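## Task

Scene 1: get the yellow sponge inside the bin marked R2 so that no part of it sticks out past the bin's rim. The robot must not tip over or be left leaning, or the task fails. It counts only if the sponge stays there without the robot holding it.

## Robot and tools

ROBOT. A single-arm Hello Robot Stretch 4, about 1.6 m tall. It has an omni-wheel base (rim within 0.23 m of the base origin), a lift on a mast, an arm that telescopes forward, a three-joint wrist and a two-finger gripper. Loose objects may sometimes be nudged by an outside force.

FRAMES. Base frame: origin on the floor below the base centre, x forward, y left, z up. hand_pose is reported in this frame and marks a point between the open fingertips; its printed position can be somewhat wrong. With all wrist joints at zero its axes line up with the base frame. The odometry frame is the base frame as it was when the scene began.

execute_actions. Argument "actions" is a list holding one action, or empty (then it only reports state and images). "cameras" picks which images come back: head_camera, head_left_camera, head_right_camera, wrist_camera or "all"; omitted, null or ["all"] gives all, [] gives none, and an unknown name rejects the call. An action contains "base", "joints" or both, optionally "pace" and "contact_limits"; alternatively it holds only {"end_of_arm": "enable_torque"}, which re-powers any wrist or gripper motor that shut itself off so it holds its current spot. All motions in one action begin together and may finish at different times.
- "base" takes exactly one relative move from where the base last reported itself: translate_m (metres, forward positive, -2 to 2, no turning), strafe_m (metres, left positive, -2 to 2) or rotate_rad (radians, counter-clockwise seen from above positive, -3.2 to 3.2).
- "joints" is one object keyed by joint name with absolute target positions: lift_m 0 to 1.2; arm_m 0 to 0.55 (extension forward); wrist_yaw_rad -1.134 to 4.276 (0 points ahead, positive to the left, 3.14 folded back, above 3.4 the arm may block); wrist_pitch_rad -1.117 to 4.259 (0 level, 1.57 pointing down); wrist_roll_rad -1.117 to 4.259 (0 keeps fingers level, positive turns clockwise as seen from behind); gripper_m -0.038 to 0.141 (fingertip gap in metres; negative means the fingers press together). Done tolerances: lift and arm ±0.004, yaw and roll ±0.02, pitch ±0.05, gripper ±0.004. Out-of-range joint targets are clipped and flagged; any other bad value or unknown key rejects the call with no motion. A joint or base left out of an action may still be driving to an earlier target without the status showing it. Each action is capped at 15 s.
- "pace": "slow", "default", "fast" or "max" (default if absent). Base speeds are 0.1/0.3/0.4/0.6 m/s and 1/2/3/4 rad/s respectively, further reduced when lift_m is above 0.2 at the start (down to 0.3 m/s and 1 rad/s at 1.2).
- "contact_limits": only arm_m, from 0 (gentlest) to 0.75 (firmest), default 0.5; it sets how much push stops the arm.
If a result reports a stop, any further execute_actions, wait or finished_scene calls in the same reply are skipped.

wait: seconds from 0 to 10; sends nothing new and returns state and images.
zoom_image: camera name plus region [x0, y0, x1, y1] in pixels from the top-left of that camera's latest full image, at most 504 by 504; gives a sharper crop. Image sizes: head_camera 420x560, the two head fisheyes 420x672, wrist_camera 616x392.
finished_scene: scene number (1 or 2); irreversibly ends that scene once the last command has been held, reports success and gives the next task. Replying with no tool call ends everything.

CAMERAS. head_camera sits atop the mast looking forward and down (rotate the base to look around). head_left_camera and head_right_camera are fisheyes beside it, looking more steeply down and showing the base and arm. wrist_camera looks along the fingers, tips near the bottom of its image.

RESULT LINES. lidar_m: 12 distances in metres, 30-degree sectors, first straight ahead, then counter-clockwise (4th left, 7th behind, 10th right); "-" means nothing seen or closer than 0.25 m; misses glass, thin legs and much behind the robot; sees tabletops. wrist_depth_mm: 7x7 grid of median depths (100 to 2000 mm), read from the top left; includes the robot's own parts. base_odometry counts wheel rotation, so slip looks like motion; heading -3.142 to 3.142, left positive. If turned_by_wheels and turned_by_imu differ by over about 0.1 rad, something was hit or wheels slipped, and heading is off by roughly their difference. base_tilt in degrees (forward, right positive) with a fixed bias up to about 1.5. motor_effort: percent of max, positive toward larger joint values, bracket is the noisy peak; wheel efforts positive mean turning right. base_status and joint_status: "done", "off_target" (may still push), "contact_stop_at_<key>" (hit something; that part goes slack), "limit_stop_at_<name>" such as tilt (over 6 degrees; lift, arm and wheels slack until it straightens) or own_body (self-collision; move away from the body), "time_out", "torque_fault" (wrist motor went limp; send enable_torque). on_its_own lists uncommanded behaviour; its "held at" value is a target, not a position; efforts outside rest range suggest a load or contact.

GRIPPING. Command a gap smaller than the object to squeeze; deeper values grip harder and pull the object inward. Neither the gripper reading nor "done" proves a grasp; a clear gripper effort change at a command of 0 or above does. Fingertips stuck on a surface below: raise the lift.

CAUTIONS. Start by unfolding with lift_m 0.4 and wrist_yaw_rad 0 together. Tilting the gripper up (pitch below -0.2) with roll below -0.4 or above 4 risks self-collision. Avoid driving or turning with over 1 kg held and arm_m above 0.2, especially at fast paces, and avoid hard steady pushes, mainly with the lift high. Don't let objects drop, slip or be slammed, and release the item so it rests fully inside the bin on its own. Shorter robot motion time is better.

Each tool is called after "Emit:" as name(argument=value, ...), one argument or row to a line, values as JSON.

## Session

Emit:
execute_actions(
  actions=[],
)

Scene clock: 0.00 s.
base_odometry: x=+0.000 y=+0.000 heading=+0.000 (m, m, rad; odometry frame)
turned_by_wheels: +0.000 (rad since the last result)
turned_by_imu: +0.000 (rad since the last result)
base_tilt: forward=-0.2 right=-0.2 (deg)
lidar_m: 0.84 0.72 0.72 0.90 0.92 0.94 1.16 2.18 1.40 0.86 0.76 0.77
base_status: not commanded
joint_positions: lift_m=+0.237 arm_m=+0.000 wrist_yaw_rad=+3.148 wrist_pitch_rad=-0.013 wrist_roll_rad=-0.005 gripper_m=+0.057
joint_status: not commanded
motor_effort: lift_m=+18 arm_m=+0 wrist_yaw_rad=-1 wrist_pitch_rad=-6 wrist_roll_rad=-1 gripper_m=-3 wheel_0=+0 wheel_1=+0 wheel_2=+0 (%)
hand_pose: x=-0.1184 y=+0.0855 z=+0.4190 quat_wxyz=(-0.003, +0.006, -0.002, +1.000) (m; base frame)
wrist_depth_mm: - 133 1708 1430 1138 946 820 / - 116 144 1464 1138 960 809 / - 123 163 1464 1138 946 809 / 135 135 1756 1464 1160 931 820 / 1921 - 1756 1430 1118 946 820 / 1281 1366 198 1366 200 931 820 / 904 917 1025 108 1008 891 798
pictures: head_camera, head_left_camera, head_right_camera, wrist_camera
Images, in order (width x height): head_camera 420x560, head_left_camera 420x672, head_right_camera 420x672, wrist_camera 616x392.

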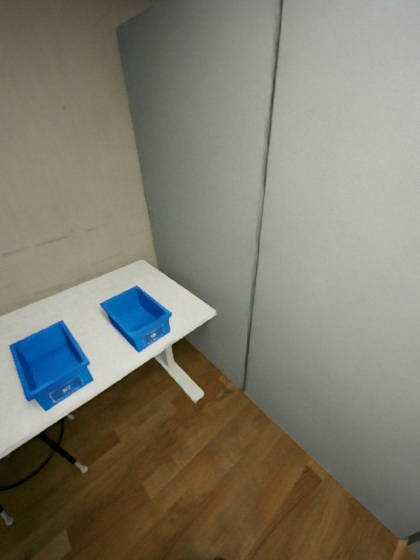

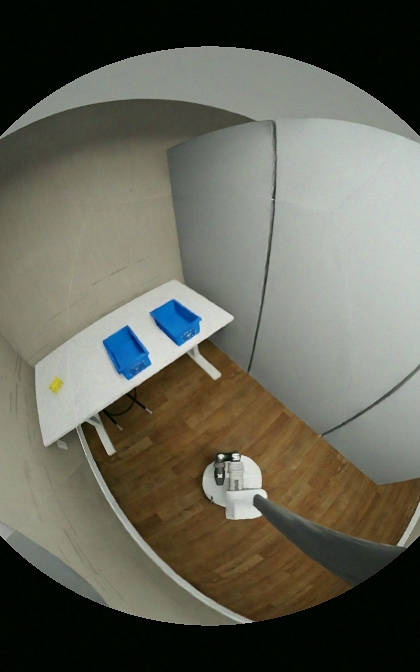

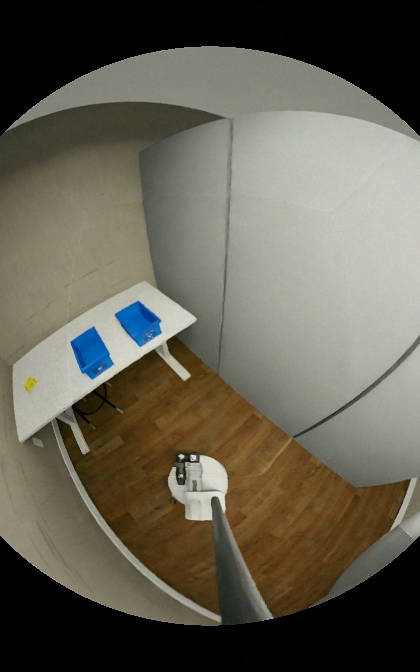

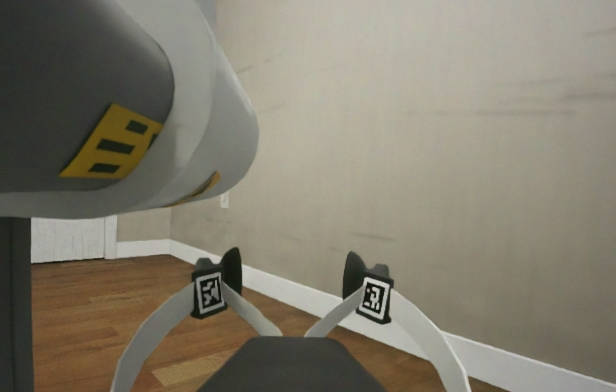

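Emit:
zoom_image(
  camera="head_camera",
  region=[0, 270, 220, 420],
)

Emit:
execute_actions(
  actions=[
    {"base":{"rotate_rad":0.85},"joints":{"lift_m":0.9}},
  ],
)

Region (0, 270, 220, 420) of head_camera's 420x560 image, scaled by 2.291, with more detail than that image has; it fills the top 344 rows of this view, and the rest is white.

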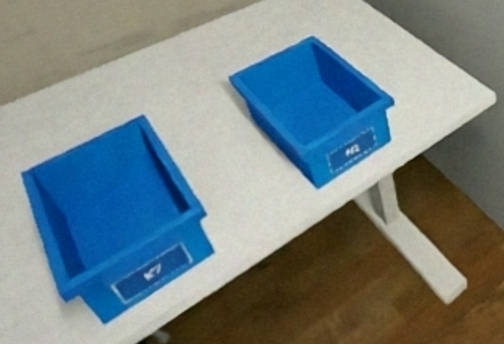

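Scene clock: 8.13 s.
base_odometry: x=+0.000 y=+0.000 heading=+0.850 (m, m, rad; odometry frame)
turned_by_wheels: +0.850 (rad since the last result)
turned_by_imu: +0.839 (rad since the last result)
base_tilt: forward=-0.2 right=-0.2 (deg)
lidar_m: 0.72 0.82 0.94 0.92 1.02 1.61 2.18 0.98 0.76 0.78 0.84 0.75
base_status: done
joint_positions: lift_m=+0.900 arm_m=+0.000 wrist_yaw_rad=+3.148 wrist_pitch_rad=-0.013 wrist_roll_rad=-0.005 gripper_m=+0.057
joint_status: all done
motor_effort: lift_m=+21(22) arm_m=+0(0) wrist_yaw_rad=-1(1) wrist_pitch_rad=-6(7) wrist_roll_rad=+0(1) gripper_m=-4(2) wheel_0=-1(5) wheel_1=-2(6) wheel_2=-1(9) (%)
hand_pose: x=-0.1184 y=+0.0855 z=+1.0816 quat_wxyz=(-0.003, +0.006, -0.002, +1.000) (m; base frame)
wrist_depth_mm: - 133 - - - - 1537 / - 116 144 - - - 1537 / - 123 163 - - - 1537 / 135 135 - - - - 1499 / 1078 - - - - - 1464 / 1138 - 199 - 199 - 1430 / 1138 1430 - 108 - 1983 1397
pictures: head_camera, head_left_camera, head_right_camera, wrist_camera
Images, in order (width x height): head_camera 420x560, head_left_camera 420x672, head_right_camera 420x672, wrist_camera 616x392.

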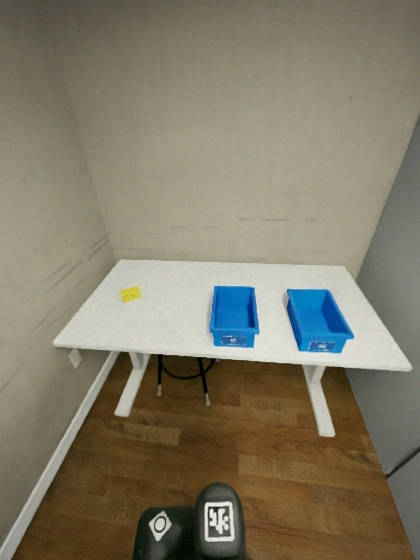

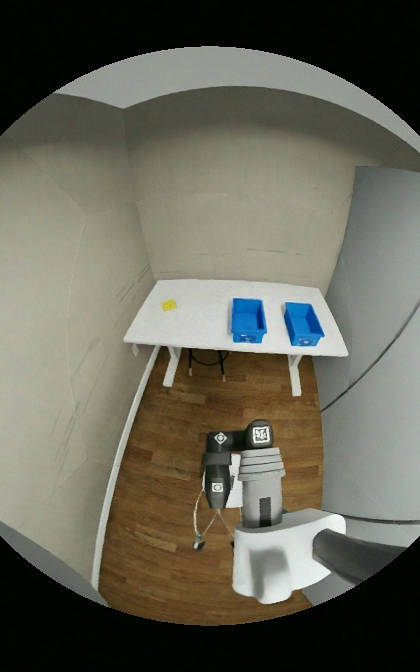

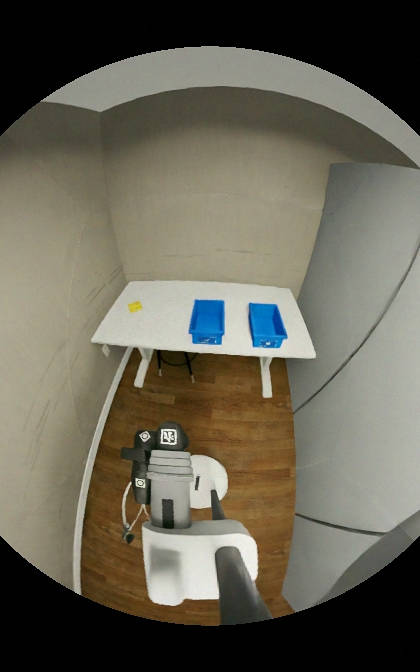

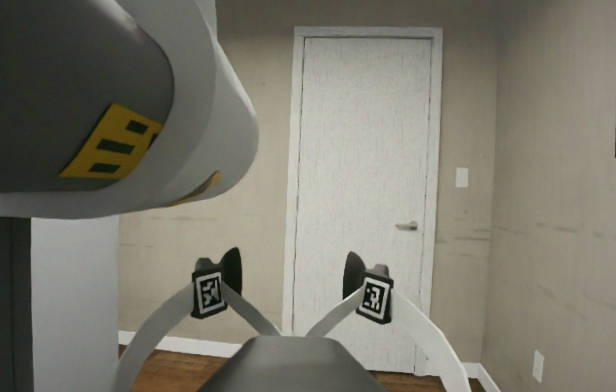

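Emit:
execute_actions(
  actions=[
    {"base":{"rotate_rad":-0.07},"joints":{"lift_m":1.05,"wrist_yaw_rad":0,"wrist_pitch_rad":0.8,"gripper_m":0.13}},
  ],
)

Emit:
zoom_image(
  camera="head_camera",
  region=[40, 250, 420, 380],
)

Scene clock: 16.40 s.
base_odometry: x=+0.000 y=+0.000 heading=+0.780 (m, m, rad; odometry frame)
turned_by_wheels: -0.070 (rad since the last result)
turned_by_imu: -0.070 (rad since the last result)
base_tilt: forward=-0.2 right=-0.2 (deg)
lidar_m: 0.73 0.79 0.97 0.92 1.01 1.42 2.18 1.07 0.79 0.76 0.83 0.75
base_status: done
joint_positions: lift_m=+1.050 arm_m=+0.000 wrist_yaw_rad=+0.000 wrist_pitch_rad=+0.801 wrist_roll_rad=-0.005 gripper_m=+0.130
joint_status: all done
motor_effort: lift_m=+21(22) arm_m=+0(0) wrist_yaw_rad=-2(8) wrist_pitch_rad=-4(6) wrist_roll_rad=-1(1) gripper_m=-1(5) wheel_0=+0(4) wheel_1=+1(4) wheel_2=+0(5) (%)
hand_pose: x=+0.3714 y=-0.0873 z=+1.0207 quat_wxyz=(+0.921, -0.002, +0.390, +0.001) (m; base frame)
wrist_depth_mm: 1042 1042 1078 1138 1138 1182 1138 / 866 866 866 878 891 866 1042 / 732 750 723 732 759 683 831 / 1397 1499 1537 1576 1366 723 732 / 1366 1336 1430 1464 1430 1464 1042 / 1255 1229 1255 1308 223 1281 1008 / 1138 1160 1182 108 1229 1182 991
pictures: head_camera, head_left_camera, head_right_camera, wrist_camera
Images, in order (width x height): head_camera 420x560, head_left_camera 420x672, head_right_camera 420x672, wrist_camera 616x392.

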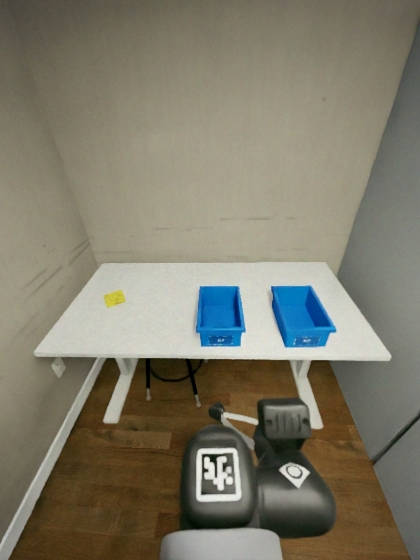

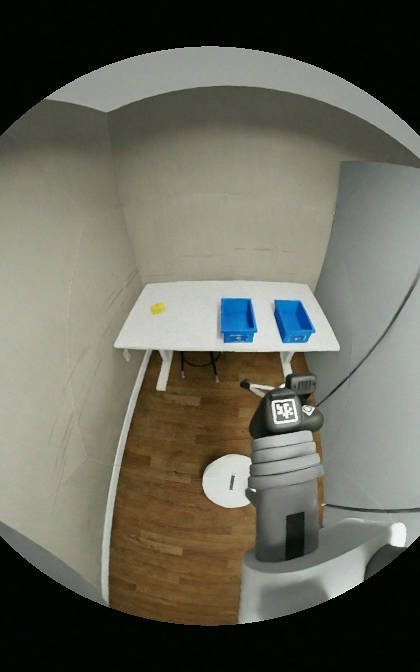

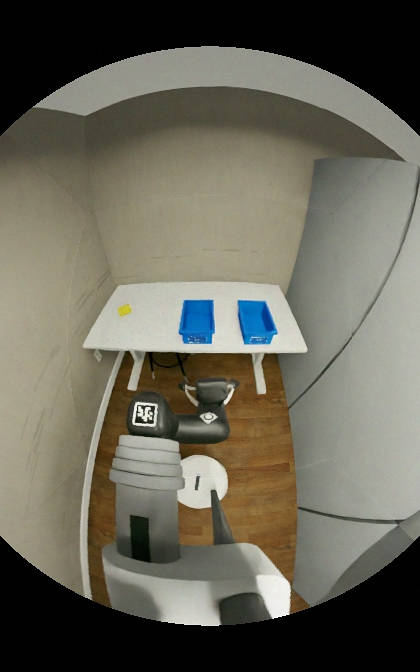

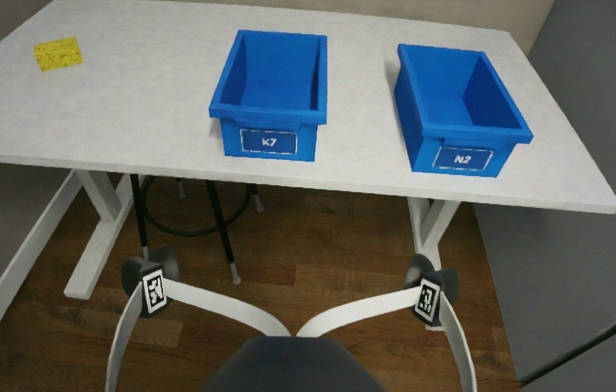

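Region (40, 250, 420, 380) of head_camera's 420x560 image, scaled by 1.326, with more detail than that image has; it fills the top 172 rows of this view, and the rest is white.

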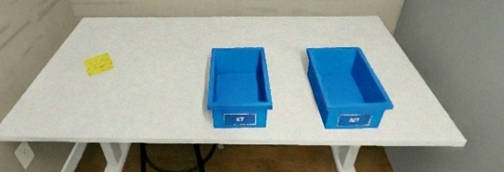

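Emit:
zoom_image(
  camera="wrist_camera",
  region=[400, 120, 540, 190],
)

Region (400, 120, 540, 190) of wrist_camera's 616x392 image, scaled by 3.600.

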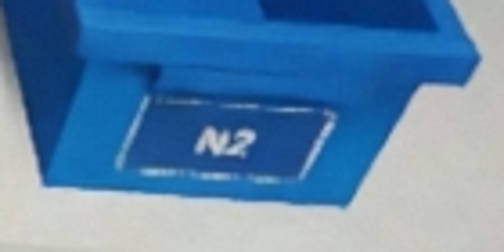

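Emit:
execute_actions(
  actions=[
    {"base":{"rotate_rad":3.14},"joints":{"wrist_pitch_rad":0.3},"pace":"fast"},
  ],
)

Scene clock: 28.57 s.
base_odometry: x=+0.000 y=+0.000 heading=-2.364 (m, m, rad; odometry frame)
turned_by_wheels: +3.140 (rad since the last result)
turned_by_imu: +3.101 (rad since the last result)
base_tilt: forward=-0.2 right=-0.1 (deg)
lidar_m: 2.17 1.06 0.80 0.78 0.82 0.75 0.74 0.78 0.96 0.92 1.00 1.46
base_status: done
joint_positions: lift_m=+1.050 arm_m=+0.000 wrist_yaw_rad=+0.000 wrist_pitch_rad=+0.302 wrist_roll_rad=-0.005 gripper_m=+0.130
joint_status: all done
motor_effort: lift_m=+20(21) arm_m=+0(0) wrist_yaw_rad=-1(2) wrist_pitch_rad=-6(9) wrist_roll_rad=-1(1) gripper_m=+1(0) wheel_0=-2(5) wheel_1=-2(5) wheel_2=-2(7) (%)
hand_pose: x=+0.4461 y=-0.0874 z=+1.1422 quat_wxyz=(+0.989, -0.002, +0.151, +0.000) (m; base frame)
wrist_depth_mm: 1863 1863 1863 1863 1808 1808 1366 / 1983 1983 1983 1863 1921 1863 1366 / - - - - - 1921 1336 / - - - - - - 1366 / - - - - - 1983 1336 / 1255 1863 1863 - 224 1756 1281 / 1229 1576 1661 108 1708 1661 1255
pictures: head_camera, head_left_camera, head_right_camera, wrist_camera
Images, in order (width x height): head_camera 420x560, head_left_camera 420x672, head_right_camera 420x672, wrist_camera 616x392.

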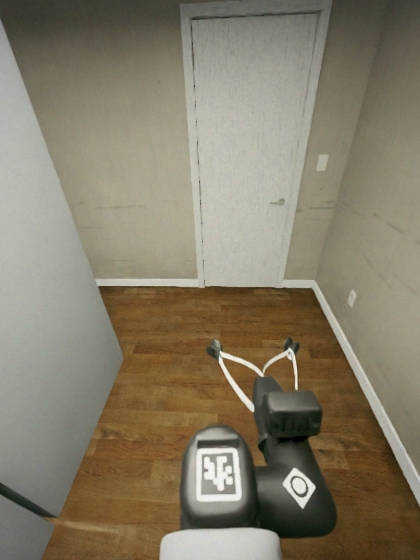

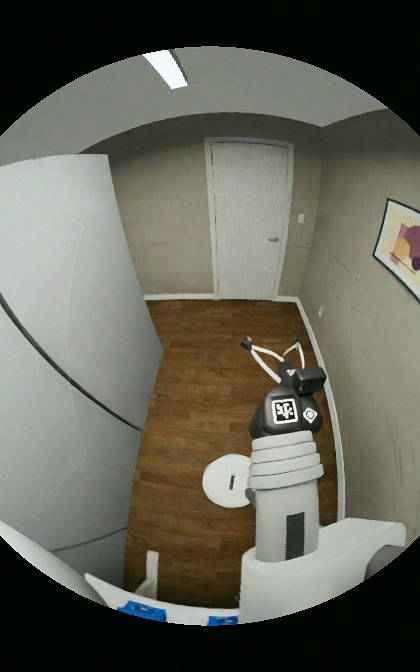

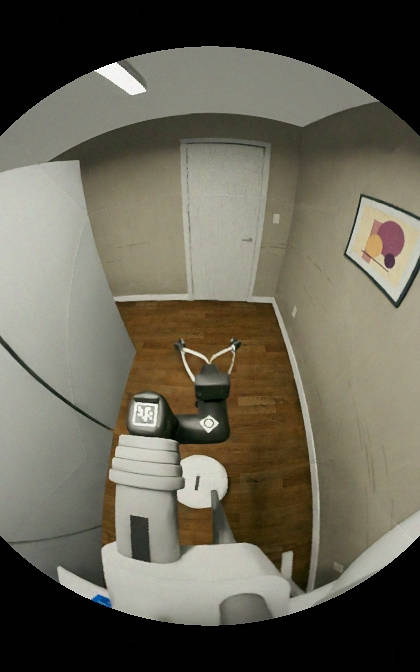

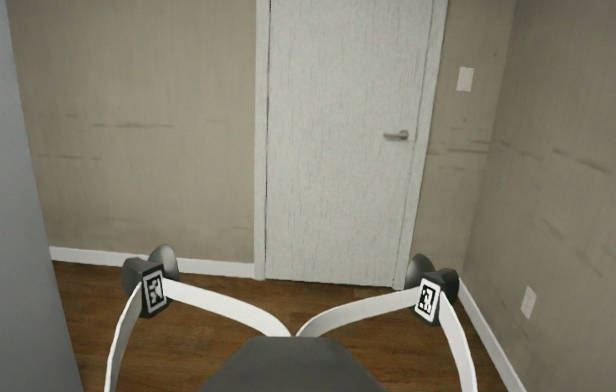

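Emit:
execute_actions(
  actions=[
    {"base":{"rotate_rad":-3.14},"joints":{"wrist_pitch_rad":1.0},"pace":"fast"},
  ],
  cameras=[],
)

Emit:
execute_actions(
  actions=[
    {"base":{"strafe_m":0.58},"joints":{"arm_m":0.3,"lift_m":1.1},"pace":"fast"},
  ],
)

Scene clock: 44.70 s.
base_odometry: x=+0.000 y=+0.000 heading=+0.779 (m, m, rad; odometry frame)
turned_by_wheels: -3.140 (rad since the last result)
turned_by_imu: -3.103 (rad since the last result)
base_tilt: forward=-0.2 right=-0.2 (deg)
lidar_m: 0.73 0.78 0.97 0.92 0.98 1.42 2.17 1.03 0.81 0.76 0.83 0.76
base_status: done
joint_positions: lift_m=+1.050 arm_m=+0.000 wrist_yaw_rad=+0.000 wrist_pitch_rad=+1.001 wrist_roll_rad=-0.005 gripper_m=+0.130
joint_status: all done
motor_effort: lift_m=+19(20) arm_m=+0(0) wrist_yaw_rad=-1(1) wrist_pitch_rad=-3(5) wrist_roll_rad=-1(1) gripper_m=-1(0) wheel_0=+1(4) wheel_1=+0(6) wheel_2=+0(6) (%)
hand_pose: x=+0.3263 y=-0.0874 z=+0.9852 quat_wxyz=(+0.877, -0.002, +0.480, +0.001) (m; base frame)
wrist_depth_mm: 723 732 647 634 759 676 809 / 683 683 683 676 683 676 723 / 1397 1430 1499 1537 1576 1366 1008 / 1336 1366 1397 1430 1430 1430 1042 / 1255 1255 1281 1281 1336 1308 1042 / 1182 1160 1160 1205 224 1205 976 / 1078 1078 1138 108 1138 1138 960
pictures: none
No camera images: the call's "cameras" was empty. Leave "cameras" out to get every camera's image.

Scene clock: 47.70 s.
base_odometry: x=-0.408 y=+0.413 heading=+0.780 (m, m, rad; odometry frame)
turned_by_wheels: +0.000 (rad since the last result)
turned_by_imu: -0.003 (rad since the last result)
base_tilt: forward=-0.2 right=-0.2 (deg)
lidar_m: 0.77 0.49 0.36 0.35 0.40 0.56 2.03 1.82 1.38 1.34 1.04 0.78
base_status: done
joint_positions: lift_m=+1.100 arm_m=+0.298 wrist_yaw_rad=+0.000 wrist_pitch_rad=+1.001 wrist_roll_rad=-0.005 gripper_m=+0.130
joint_status: all done
motor_effort: lift_m=+20(23) arm_m=+9(11) wrist_yaw_rad=-2(0) wrist_pitch_rad=-3(4) wrist_roll_rad=-1(1) gripper_m=+0(1) wheel_0=+1(9) wheel_1=+1(8) wheel_2=-1(1) (%)
hand_pose: x=+0.6249 y=-0.0874 z=+1.0351 quat_wxyz=(+0.877, -0.002, +0.480, +0.001) (m; base frame)
wrist_depth_mm: 559 798 820 842 854 878 891 / 580 750 723 732 768 788 668 / 580 707 661 683 691 707 647 / 597 603 609 621 634 640 603 / 615 741 1308 591 591 591 597 / 640 768 1205 1255 224 1255 1281 / 647 976 1160 108 1205 1205 1205
pictures: head_camera, head_left_camera, head_right_camera, wrist_camera
Images, in order (width x height): head_camera 420x560, head_left_camera 420x672, head_right_camera 420x672, wrist_camera 616x392.

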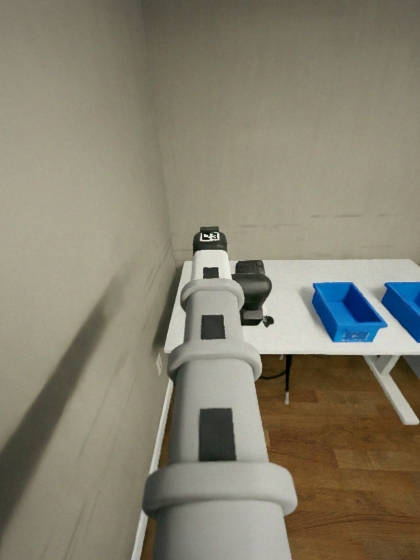

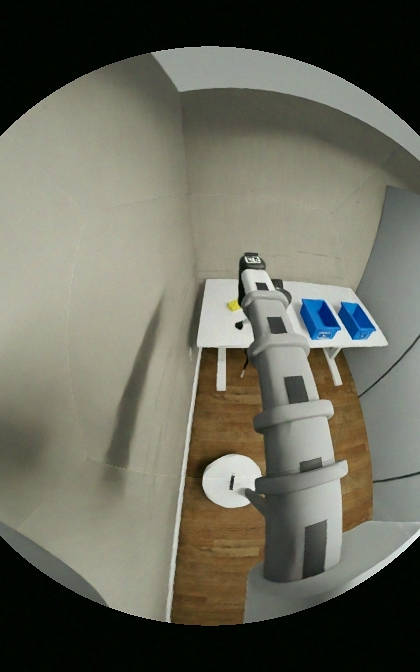

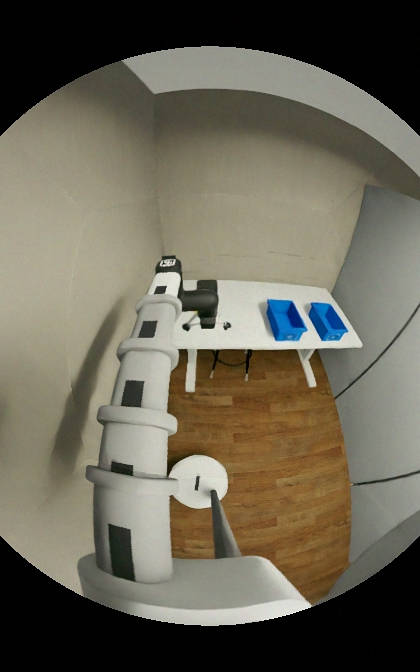

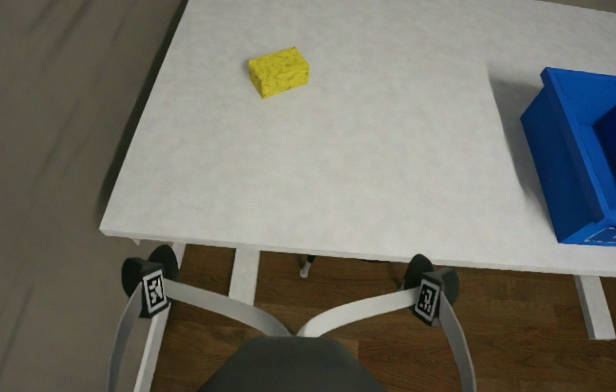

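Emit:
execute_actions(
  actions=[
    {"base":{"translate_m":0.4},"joints":{"arm_m":0.45,"lift_m":1.05,"wrist_pitch_rad":1.57},"pace":"fast"},
  ],
  cameras=["wrist_camera","head_left_camera","head_right_camera"],
)

Scene clock: 63.30 s.
base_odometry: x=-0.123 y=+0.694 heading=+0.780 (m, m, rad; odometry frame)
turned_by_wheels: +0.000 (rad since the last result)
turned_by_imu: -0.002 (rad since the last result)
base_tilt: forward=-0.2 right=-0.2 (deg)
lidar_m: 0.33 0.39 0.33 0.33 0.37 0.52 1.82 1.86 1.40 1.30 0.52 0.38
base_status: done
joint_positions: lift_m=+1.050 arm_m=+0.448 wrist_yaw_rad=+0.000 wrist_pitch_rad=+1.570 wrist_roll_rad=-0.005 gripper_m=+0.130
joint_status: all done
motor_effort: lift_m=+16(19) arm_m=+9(6) wrist_yaw_rad=-1(1) wrist_pitch_rad=+0(2) wrist_roll_rad=-1(1) gripper_m=+1(0) wheel_0=+1(6) wheel_1=+1(5) wheel_2=+0(9) (%)
hand_pose: x=+0.6196 y=-0.0874 z=+0.9399 quat_wxyz=(+0.707, -0.002, +0.707, +0.002) (m; base frame)
wrist_depth_mm: 496 430 433 436 439 442 445 / 504 430 436 439 442 445 452 / 496 433 394 442 449 452 452 / 473 439 442 445 452 452 459 / 477 439 445 449 455 455 462 / 442 442 449 449 224 462 469 / 445 449 449 108 462 466 469
pictures: head_left_camera, head_right_camera, wrist_camera
Images, in order (width x height): head_left_camera 420x672, head_right_camera 420x672, wrist_camera 616x392.

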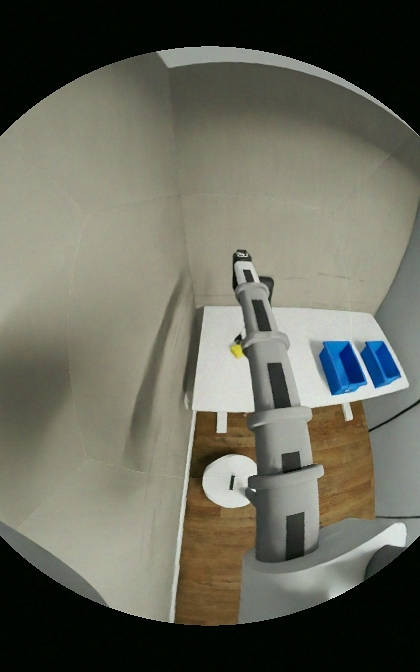

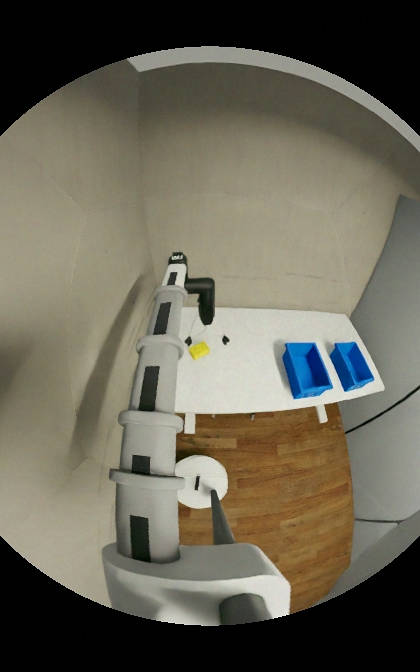

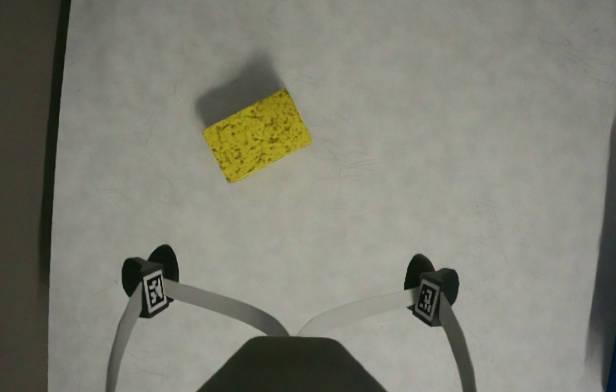

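Emit:
execute_actions(
  actions=[
    {"base":{"strafe_m":0.037},"joints":{"arm_m":0.55,"lift_m":0.95,"wrist_roll_rad":1.12}},
  ],
  cameras=["wrist_camera","head_right_camera"],
)

Scene clock: 77.30 s.
base_odometry: x=-0.149 y=+0.720 heading=+0.780 (m, m, rad; odometry frame)
turned_by_wheels: +0.000 (rad since the last result)
turned_by_imu: -0.001 (rad since the last result)
base_tilt: forward=-0.2 right=-0.2 (deg)
lidar_m: 0.35 0.39 0.32 0.29 0.31 0.47 1.71 1.90 1.44 1.31 0.50 0.37
base_status: done
joint_positions: lift_m=+0.950 arm_m=+0.548 wrist_yaw_rad=+0.000 wrist_pitch_rad=+1.570 wrist_roll_rad=+1.120 gripper_m=+0.130
joint_status: all done
motor_effort: lift_m=+15(15) arm_m=+9(7) wrist_yaw_rad=-1(1) wrist_pitch_rad=+0(0) wrist_roll_rad=+1(6) gripper_m=+0(0) wheel_0=-1(8) wheel_1=+0(8) wheel_2=+0(0) (%)
hand_pose: x=+0.7193 y=-0.0874 z=+0.8400 quat_wxyz=(+0.599, +0.376, +0.599, -0.375) (m; base frame)
wrist_depth_mm: 325 329 334 338 343 349 353 / 327 330 338 340 345 351 355 / 329 332 338 343 347 353 355 / 330 336 340 343 351 355 362 / 332 336 342 301 349 357 362 / 336 338 343 303 224 357 366 / 336 342 345 108 355 362 366
pictures: head_right_camera, wrist_camera
Images, in order (width x height): head_right_camera 420x672, wrist_camera 616x392.

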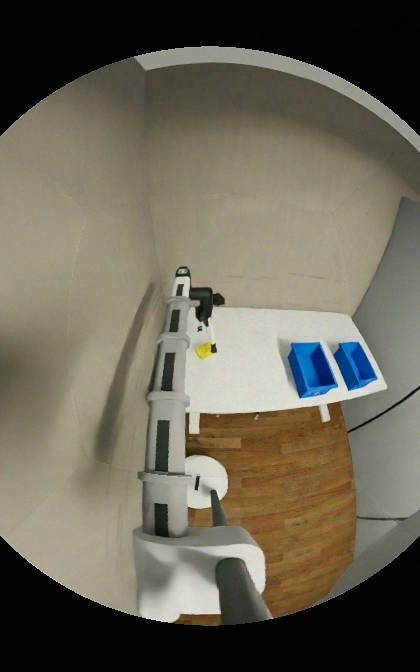

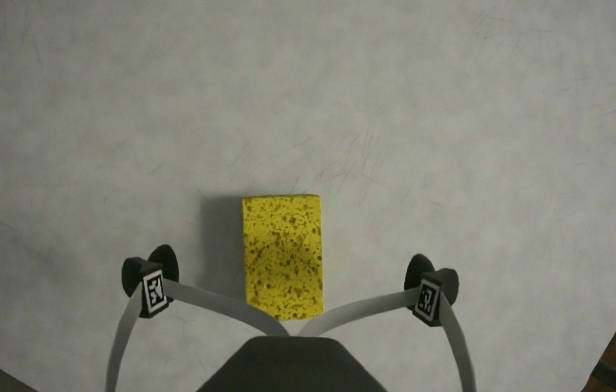

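Emit:
execute_actions(
  actions=[
    {"joints":{"lift_m":0.855}},
  ],
  cameras=["wrist_camera"],
)

Emit:
execute_actions(
  actions=[
    {"joints":{"gripper_m":0.03}},
  ],
  cameras=["wrist_camera"],
)

Emit:
execute_actions(
  actions=[
    {"joints":{"lift_m":0.95}},
  ],
  cameras=["wrist_camera","head_right_camera"],
)

Scene clock: 84.60 s.
base_odometry: x=-0.149 y=+0.720 heading=+0.780 (m, m, rad; odometry frame)
turned_by_wheels: +0.000 (rad since the last result)
turned_by_imu: -0.001 (rad since the last result)
base_tilt: forward=-0.2 right=-0.2 (deg)
lidar_m: 0.36 0.40 0.30 0.29 0.32 0.47 1.73 1.89 1.46 1.30 0.51 0.38
base_status: not commanded
joint_positions: lift_m=+0.855 arm_m=+0.548 wrist_yaw_rad=+0.000 wrist_pitch_rad=+1.570 wrist_roll_rad=+1.120 gripper_m=+0.130
joint_status: all done
motor_effort: lift_m=+15(15) arm_m=+9(9) wrist_yaw_rad=-1(1) wrist_pitch_rad=+0(0) wrist_roll_rad=+1(1) gripper_m=-1(0) wheel_0=+0(1) wheel_1=+0(0) wheel_2=+0(0) (%)
hand_pose: x=+0.7193 y=-0.0874 z=+0.7450 quat_wxyz=(+0.599, +0.376, +0.599, -0.375) (m; base frame)
wrist_depth_mm: 236 237 241 244 248 251 254 / 236 239 243 247 250 253 256 / 237 240 244 248 250 255 257 / 238 242 245 248 252 255 259 / 240 243 246 205 253 257 262 / 242 244 204 206 224 259 263 / 244 247 249 108 257 262 264
pictures: wrist_camera
Images, in order (width x height): wrist_camera 616x392.

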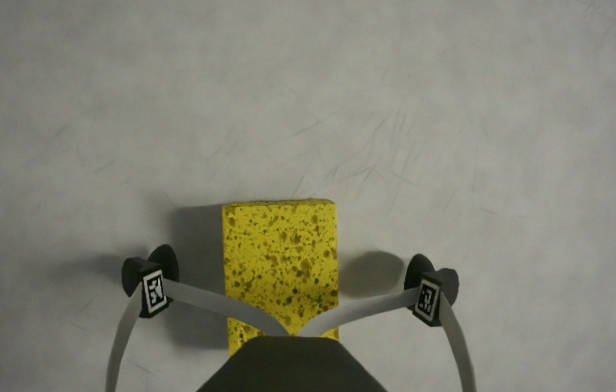

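Scene clock: 86.53 s.
base_odometry: x=-0.149 y=+0.720 heading=+0.780 (m, m, rad; odometry frame)
turned_by_wheels: +0.000 (rad since the last result)
turned_by_imu: +0.000 (rad since the last result)
base_tilt: forward=-0.2 right=-0.2 (deg)
lidar_m: 0.36 0.38 0.31 0.28 0.32 0.49 1.75 1.89 1.44 1.30 0.50 0.38
base_status: not commanded
joint_positions: lift_m=+0.855 arm_m=+0.548 wrist_yaw_rad=+0.000 wrist_pitch_rad=+1.570 wrist_roll_rad=+1.120 gripper_m=+0.030
joint_status: all done
motor_effort: lift_m=+15(15) arm_m=+9(9) wrist_yaw_rad=-1(1) wrist_pitch_rad=+0(0) wrist_roll_rad=+1(0) gripper_m=-16(19) wheel_0=+0(1) wheel_1=+0(0) wheel_2=+0(0) (%)
hand_pose: x=+0.7193 y=-0.0874 z=+0.7450 quat_wxyz=(+0.599, +0.376, +0.599, -0.375) (m; base frame)
wrist_depth_mm: 236 238 241 245 248 252 254 / 236 239 243 246 249 253 256 / 238 241 243 247 251 254 258 / 238 242 246 248 252 256 259 / 241 244 219 195 254 257 262 / 242 245 195 196 191 260 263 / 244 247 250 108 257 260 264
pictures: wrist_camera
Images, in order (width x height): wrist_camera 616x392.

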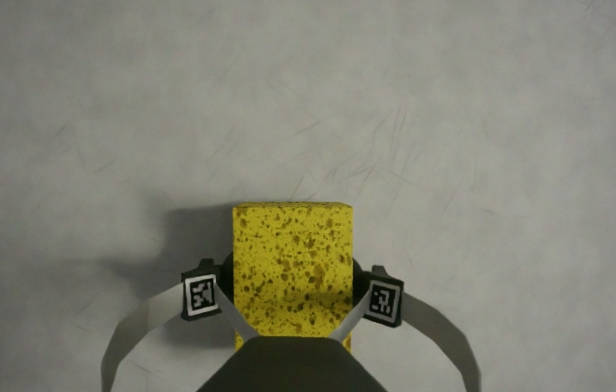

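Scene clock: 87.93 s.
base_odometry: x=-0.149 y=+0.720 heading=+0.780 (m, m, rad; odometry frame)
turned_by_wheels: +0.000 (rad since the last result)
turned_by_imu: +0.000 (rad since the last result)
base_tilt: forward=-0.2 right=-0.2 (deg)
lidar_m: 0.36 0.39 0.30 0.29 0.32 0.46 1.72 1.90 1.44 1.27 0.51 0.37
base_status: not commanded
joint_positions: lift_m=+0.950 arm_m=+0.548 wrist_yaw_rad=+0.000 wrist_pitch_rad=+1.570 wrist_roll_rad=+1.120 gripper_m=+0.030
joint_status: all done
motor_effort: lift_m=+21(22) arm_m=+9(9) wrist_yaw_rad=-1(1) wrist_pitch_rad=+0(0) wrist_roll_rad=+1(0) gripper_m=-14(15) wheel_0=+0(1) wheel_1=+0(0) wheel_2=+0(0) (%)
hand_pose: x=+0.7193 y=-0.0874 z=+0.8395 quat_wxyz=(+0.599, +0.376, +0.599, -0.375) (m; base frame)
wrist_depth_mm: 325 330 334 338 343 347 351 / 329 330 336 340 345 351 353 / 329 332 338 342 347 353 355 / 330 336 340 343 349 353 359 / 332 338 218 195 351 357 359 / 334 338 195 196 191 359 364 / 336 340 345 108 355 364 366
pictures: head_right_camera, wrist_camera
Images, in order (width x height): head_right_camera 420x672, wrist_camera 616x392.

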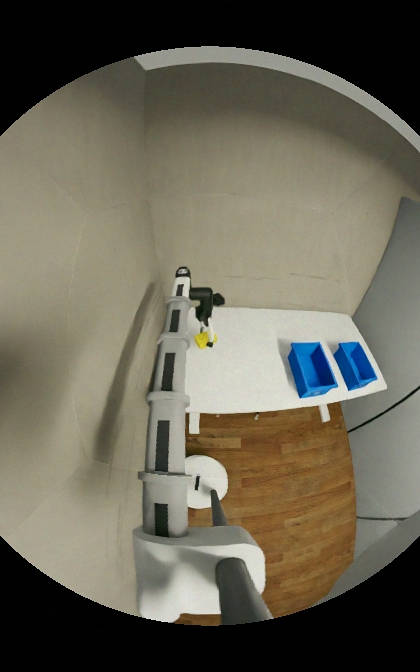

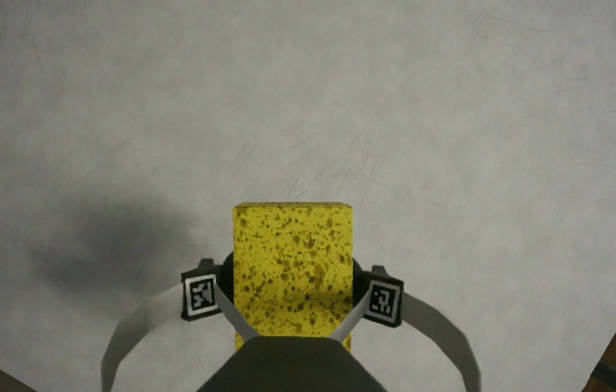

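Emit:
execute_actions(
  actions=[
    {"base":{"strafe_m":-0.4},"joints":{"arm_m":0.0,"wrist_roll_rad":0},"pace":"fast"},
  ],
  cameras=[],
)

Emit:
execute_actions(
  actions=[
    {"base":{"translate_m":-2.0},"joints":{"lift_m":0.6},"pace":"max"},
  ],
  cameras=[],
)

Emit:
execute_actions(
  actions=[
    {"base":{"rotate_rad":-1.57},"pace":"fast"},
  ],
)

Scene clock: 99.97 s.
base_odometry: x=+0.132 y=+0.436 heading=+0.780 (m, m, rad; odometry frame)
turned_by_wheels: +0.000 (rad since the last result)
turned_by_imu: +0.001 (rad since the last result)
base_tilt: forward=-0.2 right=-0.2 (deg)
lidar_m: 0.34 0.38 0.56 0.69 0.74 1.09 2.57 1.37 1.04 1.01 0.50 0.37
base_status: done
joint_positions: lift_m=+0.950 arm_m=+0.002 wrist_yaw_rad=+0.000 wrist_pitch_rad=+1.570 wrist_roll_rad=+0.000 gripper_m=+0.030
joint_status: all done
motor_effort: lift_m=+21(21) arm_m=-9(10) wrist_yaw_rad=+0(2) wrist_pitch_rad=-1(1) wrist_roll_rad=-2(5) gripper_m=-13(17) wheel_0=-1(9) wheel_1=+2(10) wheel_2=+0(0) (%)
hand_pose: x=+0.1727 y=-0.0874 z=+0.8395 quat_wxyz=(+0.707, +0.000, +0.707, +0.000) (m; base frame)
wrist_depth_mm: 654 343 338 340 343 345 347 / 1025 1060 1060 1060 1078 1098 715 / 1042 1060 1060 1060 1078 1098 1098 / 1042 1060 1078 960 1098 1098 1118 / 1060 1060 218 196 1098 1118 1118 / 1078 1078 194 196 191 1118 1118 / 1078 1078 1078 108 1118 1138 1138
pictures: none
No camera images: the call's "cameras" was empty. Leave "cameras" out to get every camera's image.

Scene clock: 106.80 s.
base_odometry: x=-1.290 y=-0.970 heading=+0.779 (m, m, rad; odometry frame)
turned_by_wheels: +0.000 (rad since the last result)
turned_by_imu: +0.004 (rad since the last result)
base_tilt: forward=-0.2 right=-0.2 (deg)
lidar_m: 2.34 1.11 0.86 0.84 0.77 0.58 0.56 0.62 0.93 1.09 0.93 1.38
base_status: done
joint_positions: lift_m=+0.600 arm_m=+0.002 wrist_yaw_rad=+0.000 wrist_pitch_rad=+1.570 wrist_roll_rad=+0.000 gripper_m=+0.030
joint_status: all done
motor_effort: lift_m=+16(19) arm_m=-9(9) wrist_yaw_rad=-1(0) wrist_pitch_rad=+1(0) wrist_roll_rad=-2(2) gripper_m=-16(15) wheel_0=-1(4) wheel_1=-1(7) wheel_2=-1(10) (%)
hand_pose: x=+0.1728 y=-0.0874 z=+0.4899 quat_wxyz=(+0.707, +0.000, +0.707, +0.000) (m; base frame)
wrist_depth_mm: 691 699 699 707 715 723 715 / 691 699 699 715 715 732 723 / 699 699 715 715 723 741 741 / 707 715 530 715 732 732 750 / 707 504 218 195 741 741 750 / 707 500 194 196 191 750 759 / 723 504 512 108 750 759 759
pictures: none
No camera images: the call's "cameras" was empty. Leave "cameras" out to get every camera's image.

Scene clock: 108.57 s.
base_odometry: x=-1.290 y=-0.970 heading=-0.791 (m, m, rad; odometry frame)
turned_by_wheels: -1.570 (rad since the last result)
turned_by_imu: -1.552 (rad since the last result)
base_tilt: forward=-0.2 right=-0.2 (deg)
lidar_m: 1.11 0.95 1.34 2.35 1.11 0.87 0.83 0.78 0.58 0.54 0.63 0.92
base_status: done
joint_positions: lift_m=+0.600 arm_m=+0.002 wrist_yaw_rad=+0.000 wrist_pitch_rad=+1.570 wrist_roll_rad=+0.000 gripper_m=+0.030
joint_status: not commanded
motor_effort: lift_m=+16(16) arm_m=-9(9) wrist_yaw_rad=-2(1) wrist_pitch_rad=+0(0) wrist_roll_rad=-2(2) gripper_m=-16(17) wheel_0=-1(6) wheel_1=-2(9) wheel_2=-1(8) (%)
hand_pose: x=+0.1728 y=-0.0874 z=+0.4899 quat_wxyz=(+0.707, +0.000, +0.707, +0.000) (m; base frame)
wrist_depth_mm: 691 699 699 715 715 723 723 / 699 699 699 707 723 723 732 / 691 707 715 715 715 732 715 / 699 707 530 715 723 732 707 / 707 504 218 195 732 750 691 / 715 500 195 196 191 750 668 / 723 504 512 108 750 750 661
pictures: head_camera, head_left_camera, head_right_camera, wrist_camera
Images, in order (width x height): head_camera 420x560, head_left_camera 420x672, head_right_camera 420x672, wrist_camera 616x392.

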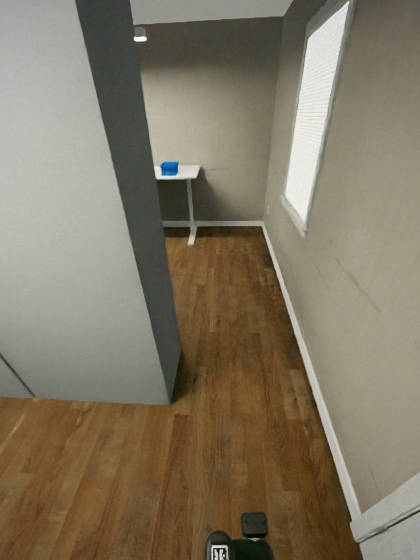

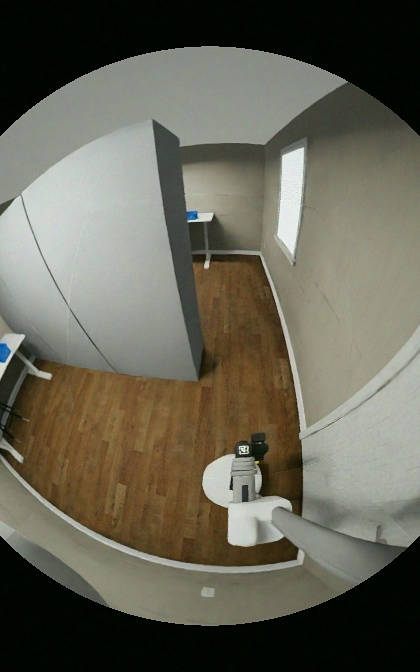

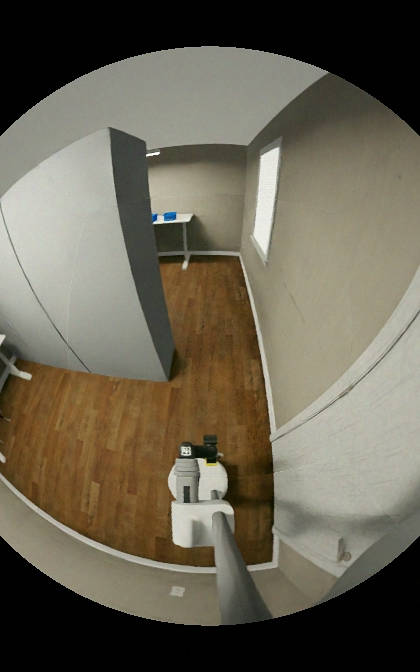

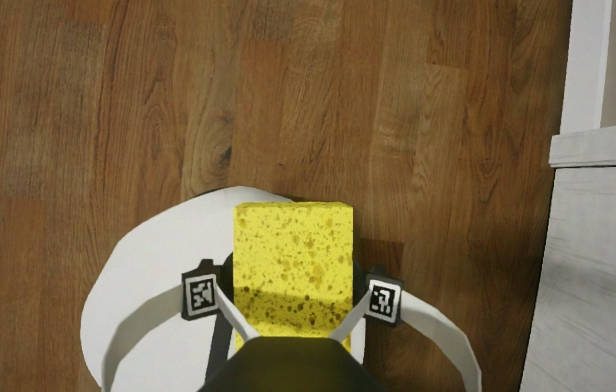

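Emit:
execute_actions(
  actions=[
    {"base":{"strafe_m":-0.15},"pace":"fast"},
  ],
  cameras=[],
)

Emit:
execute_actions(
  actions=[
    {"base":{"translate_m":2.0},"joints":{"lift_m":1.05},"pace":"max"},
  ],
)

Scene clock: 116.43 s.
base_odometry: x=-1.397 y=-1.076 heading=-0.791 (m, m, rad; odometry frame)
turned_by_wheels: +0.000 (rad since the last result)
turned_by_imu: +0.000 (rad since the last result)
base_tilt: forward=-0.2 right=-0.2 (deg)
lidar_m: 2.43 1.02 1.35 2.50 1.13 0.87 0.86 0.53 0.43 0.41 0.46 0.70
base_status: done
joint_positions: lift_m=+0.600 arm_m=+0.002 wrist_yaw_rad=+0.000 wrist_pitch_rad=+1.570 wrist_roll_rad=+0.000 gripper_m=+0.030
joint_status: not commanded
motor_effort: lift_m=+16(16) arm_m=-9(9) wrist_yaw_rad=-1(2) wrist_pitch_rad=+0(0) wrist_roll_rad=-1(1) gripper_m=-14(14) wheel_0=-2(11) wheel_1=+0(10) wheel_2=+1(0) (%)
hand_pose: x=+0.1728 y=-0.0874 z=+0.4899 quat_wxyz=(+0.707, +0.000, +0.707, +0.000) (m; base frame)
wrist_depth_mm: 691 699 699 707 715 715 574 / 683 699 707 707 723 723 574 / 699 707 707 723 723 723 508 / 707 707 530 723 732 715 508 / 707 500 218 195 732 691 508 / 715 504 195 196 191 634 492 / 715 508 512 108 750 574 477
pictures: none
No camera images: the call's "cameras" was empty. Leave "cameras" out to get every camera's image.

Scene clock: 122.10 s.
base_odometry: x=+0.010 y=-2.498 heading=-0.791 (m, m, rad; odometry frame)
turned_by_wheels: +0.000 (rad since the last result)
turned_by_imu: -0.006 (rad since the last result)
base_tilt: forward=-0.2 right=-0.2 (deg)
lidar_m: 1.21 1.22 1.77 2.06 0.87 0.74 1.76 0.81 0.55 0.53 0.60 0.87
base_status: done
joint_positions: lift_m=+1.050 arm_m=+0.002 wrist_yaw_rad=+0.000 wrist_pitch_rad=+1.570 wrist_roll_rad=+0.000 gripper_m=+0.030
joint_status: all done
motor_effort: lift_m=+20(24) arm_m=-9(9) wrist_yaw_rad=-1(1) wrist_pitch_rad=+0(0) wrist_roll_rad=-1(2) gripper_m=-18(17) wheel_0=+0(5) wheel_1=+0(6) wheel_2=+1(12) (%)
hand_pose: x=+0.1727 y=-0.0874 z=+0.9396 quat_wxyz=(+0.707, +0.000, +0.707, +0.000) (m; base frame)
wrist_depth_mm: 1118 1138 1160 1160 1160 1118 778 / 1138 1138 1160 1160 1205 1098 759 / 1138 1160 1182 1160 1160 1078 750 / 1160 1182 1138 1042 1182 1042 732 / 1182 1182 219 195 1205 1008 707 / 1160 1182 195 196 191 931 691 / 1182 1205 1182 108 1229 842 676
pictures: head_camera, head_left_camera, head_right_camera, wrist_camera
Images, in order (width x height): head_camera 420x560, head_left_camera 420x672, head_right_camera 420x672, wrist_camera 616x392.

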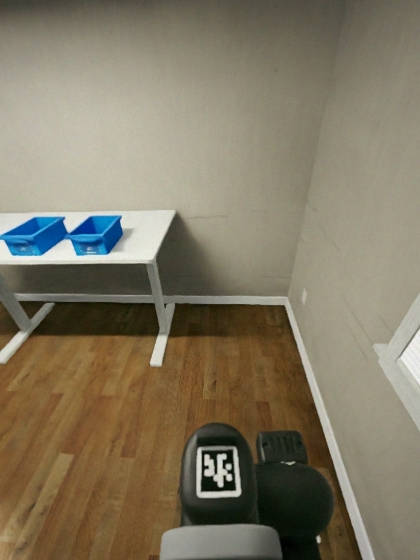

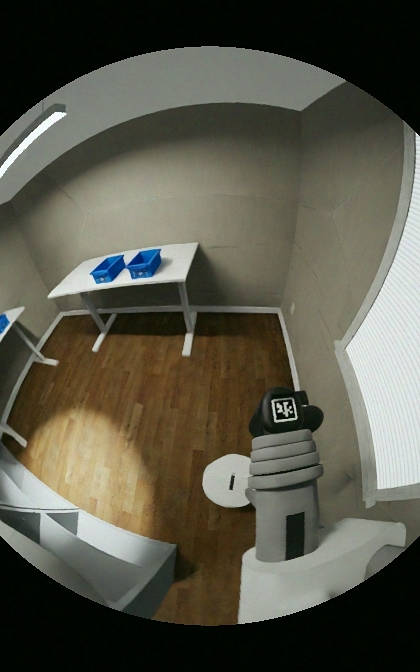

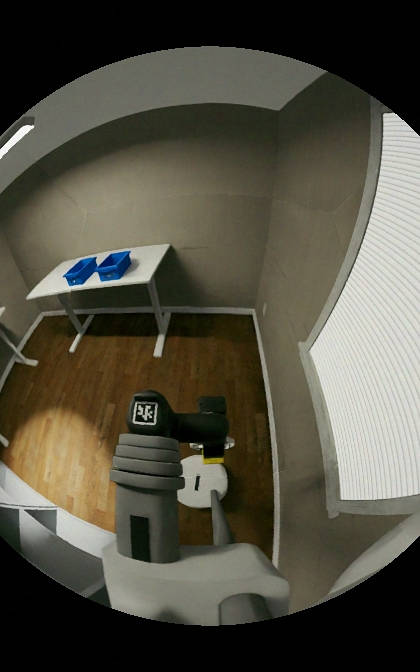

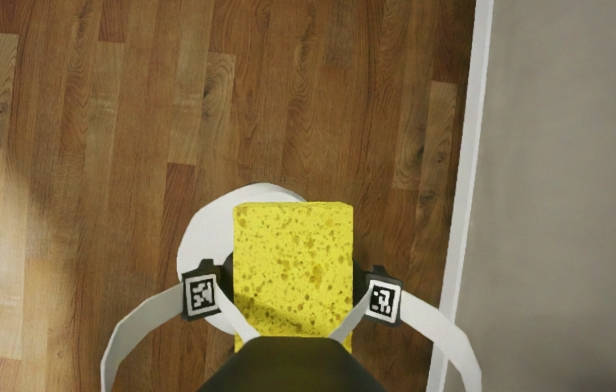

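Emit:
zoom_image(
  camera="head_camera",
  region=[0, 200, 140, 270],
)

Region (0, 200, 140, 270) of head_camera's 420x560 image, scaled by 3.600, with more detail than that image has.

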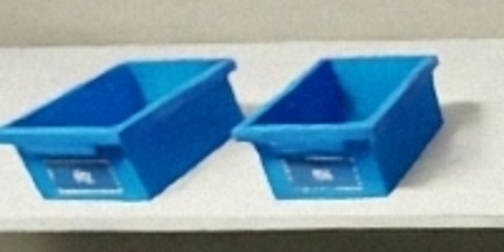

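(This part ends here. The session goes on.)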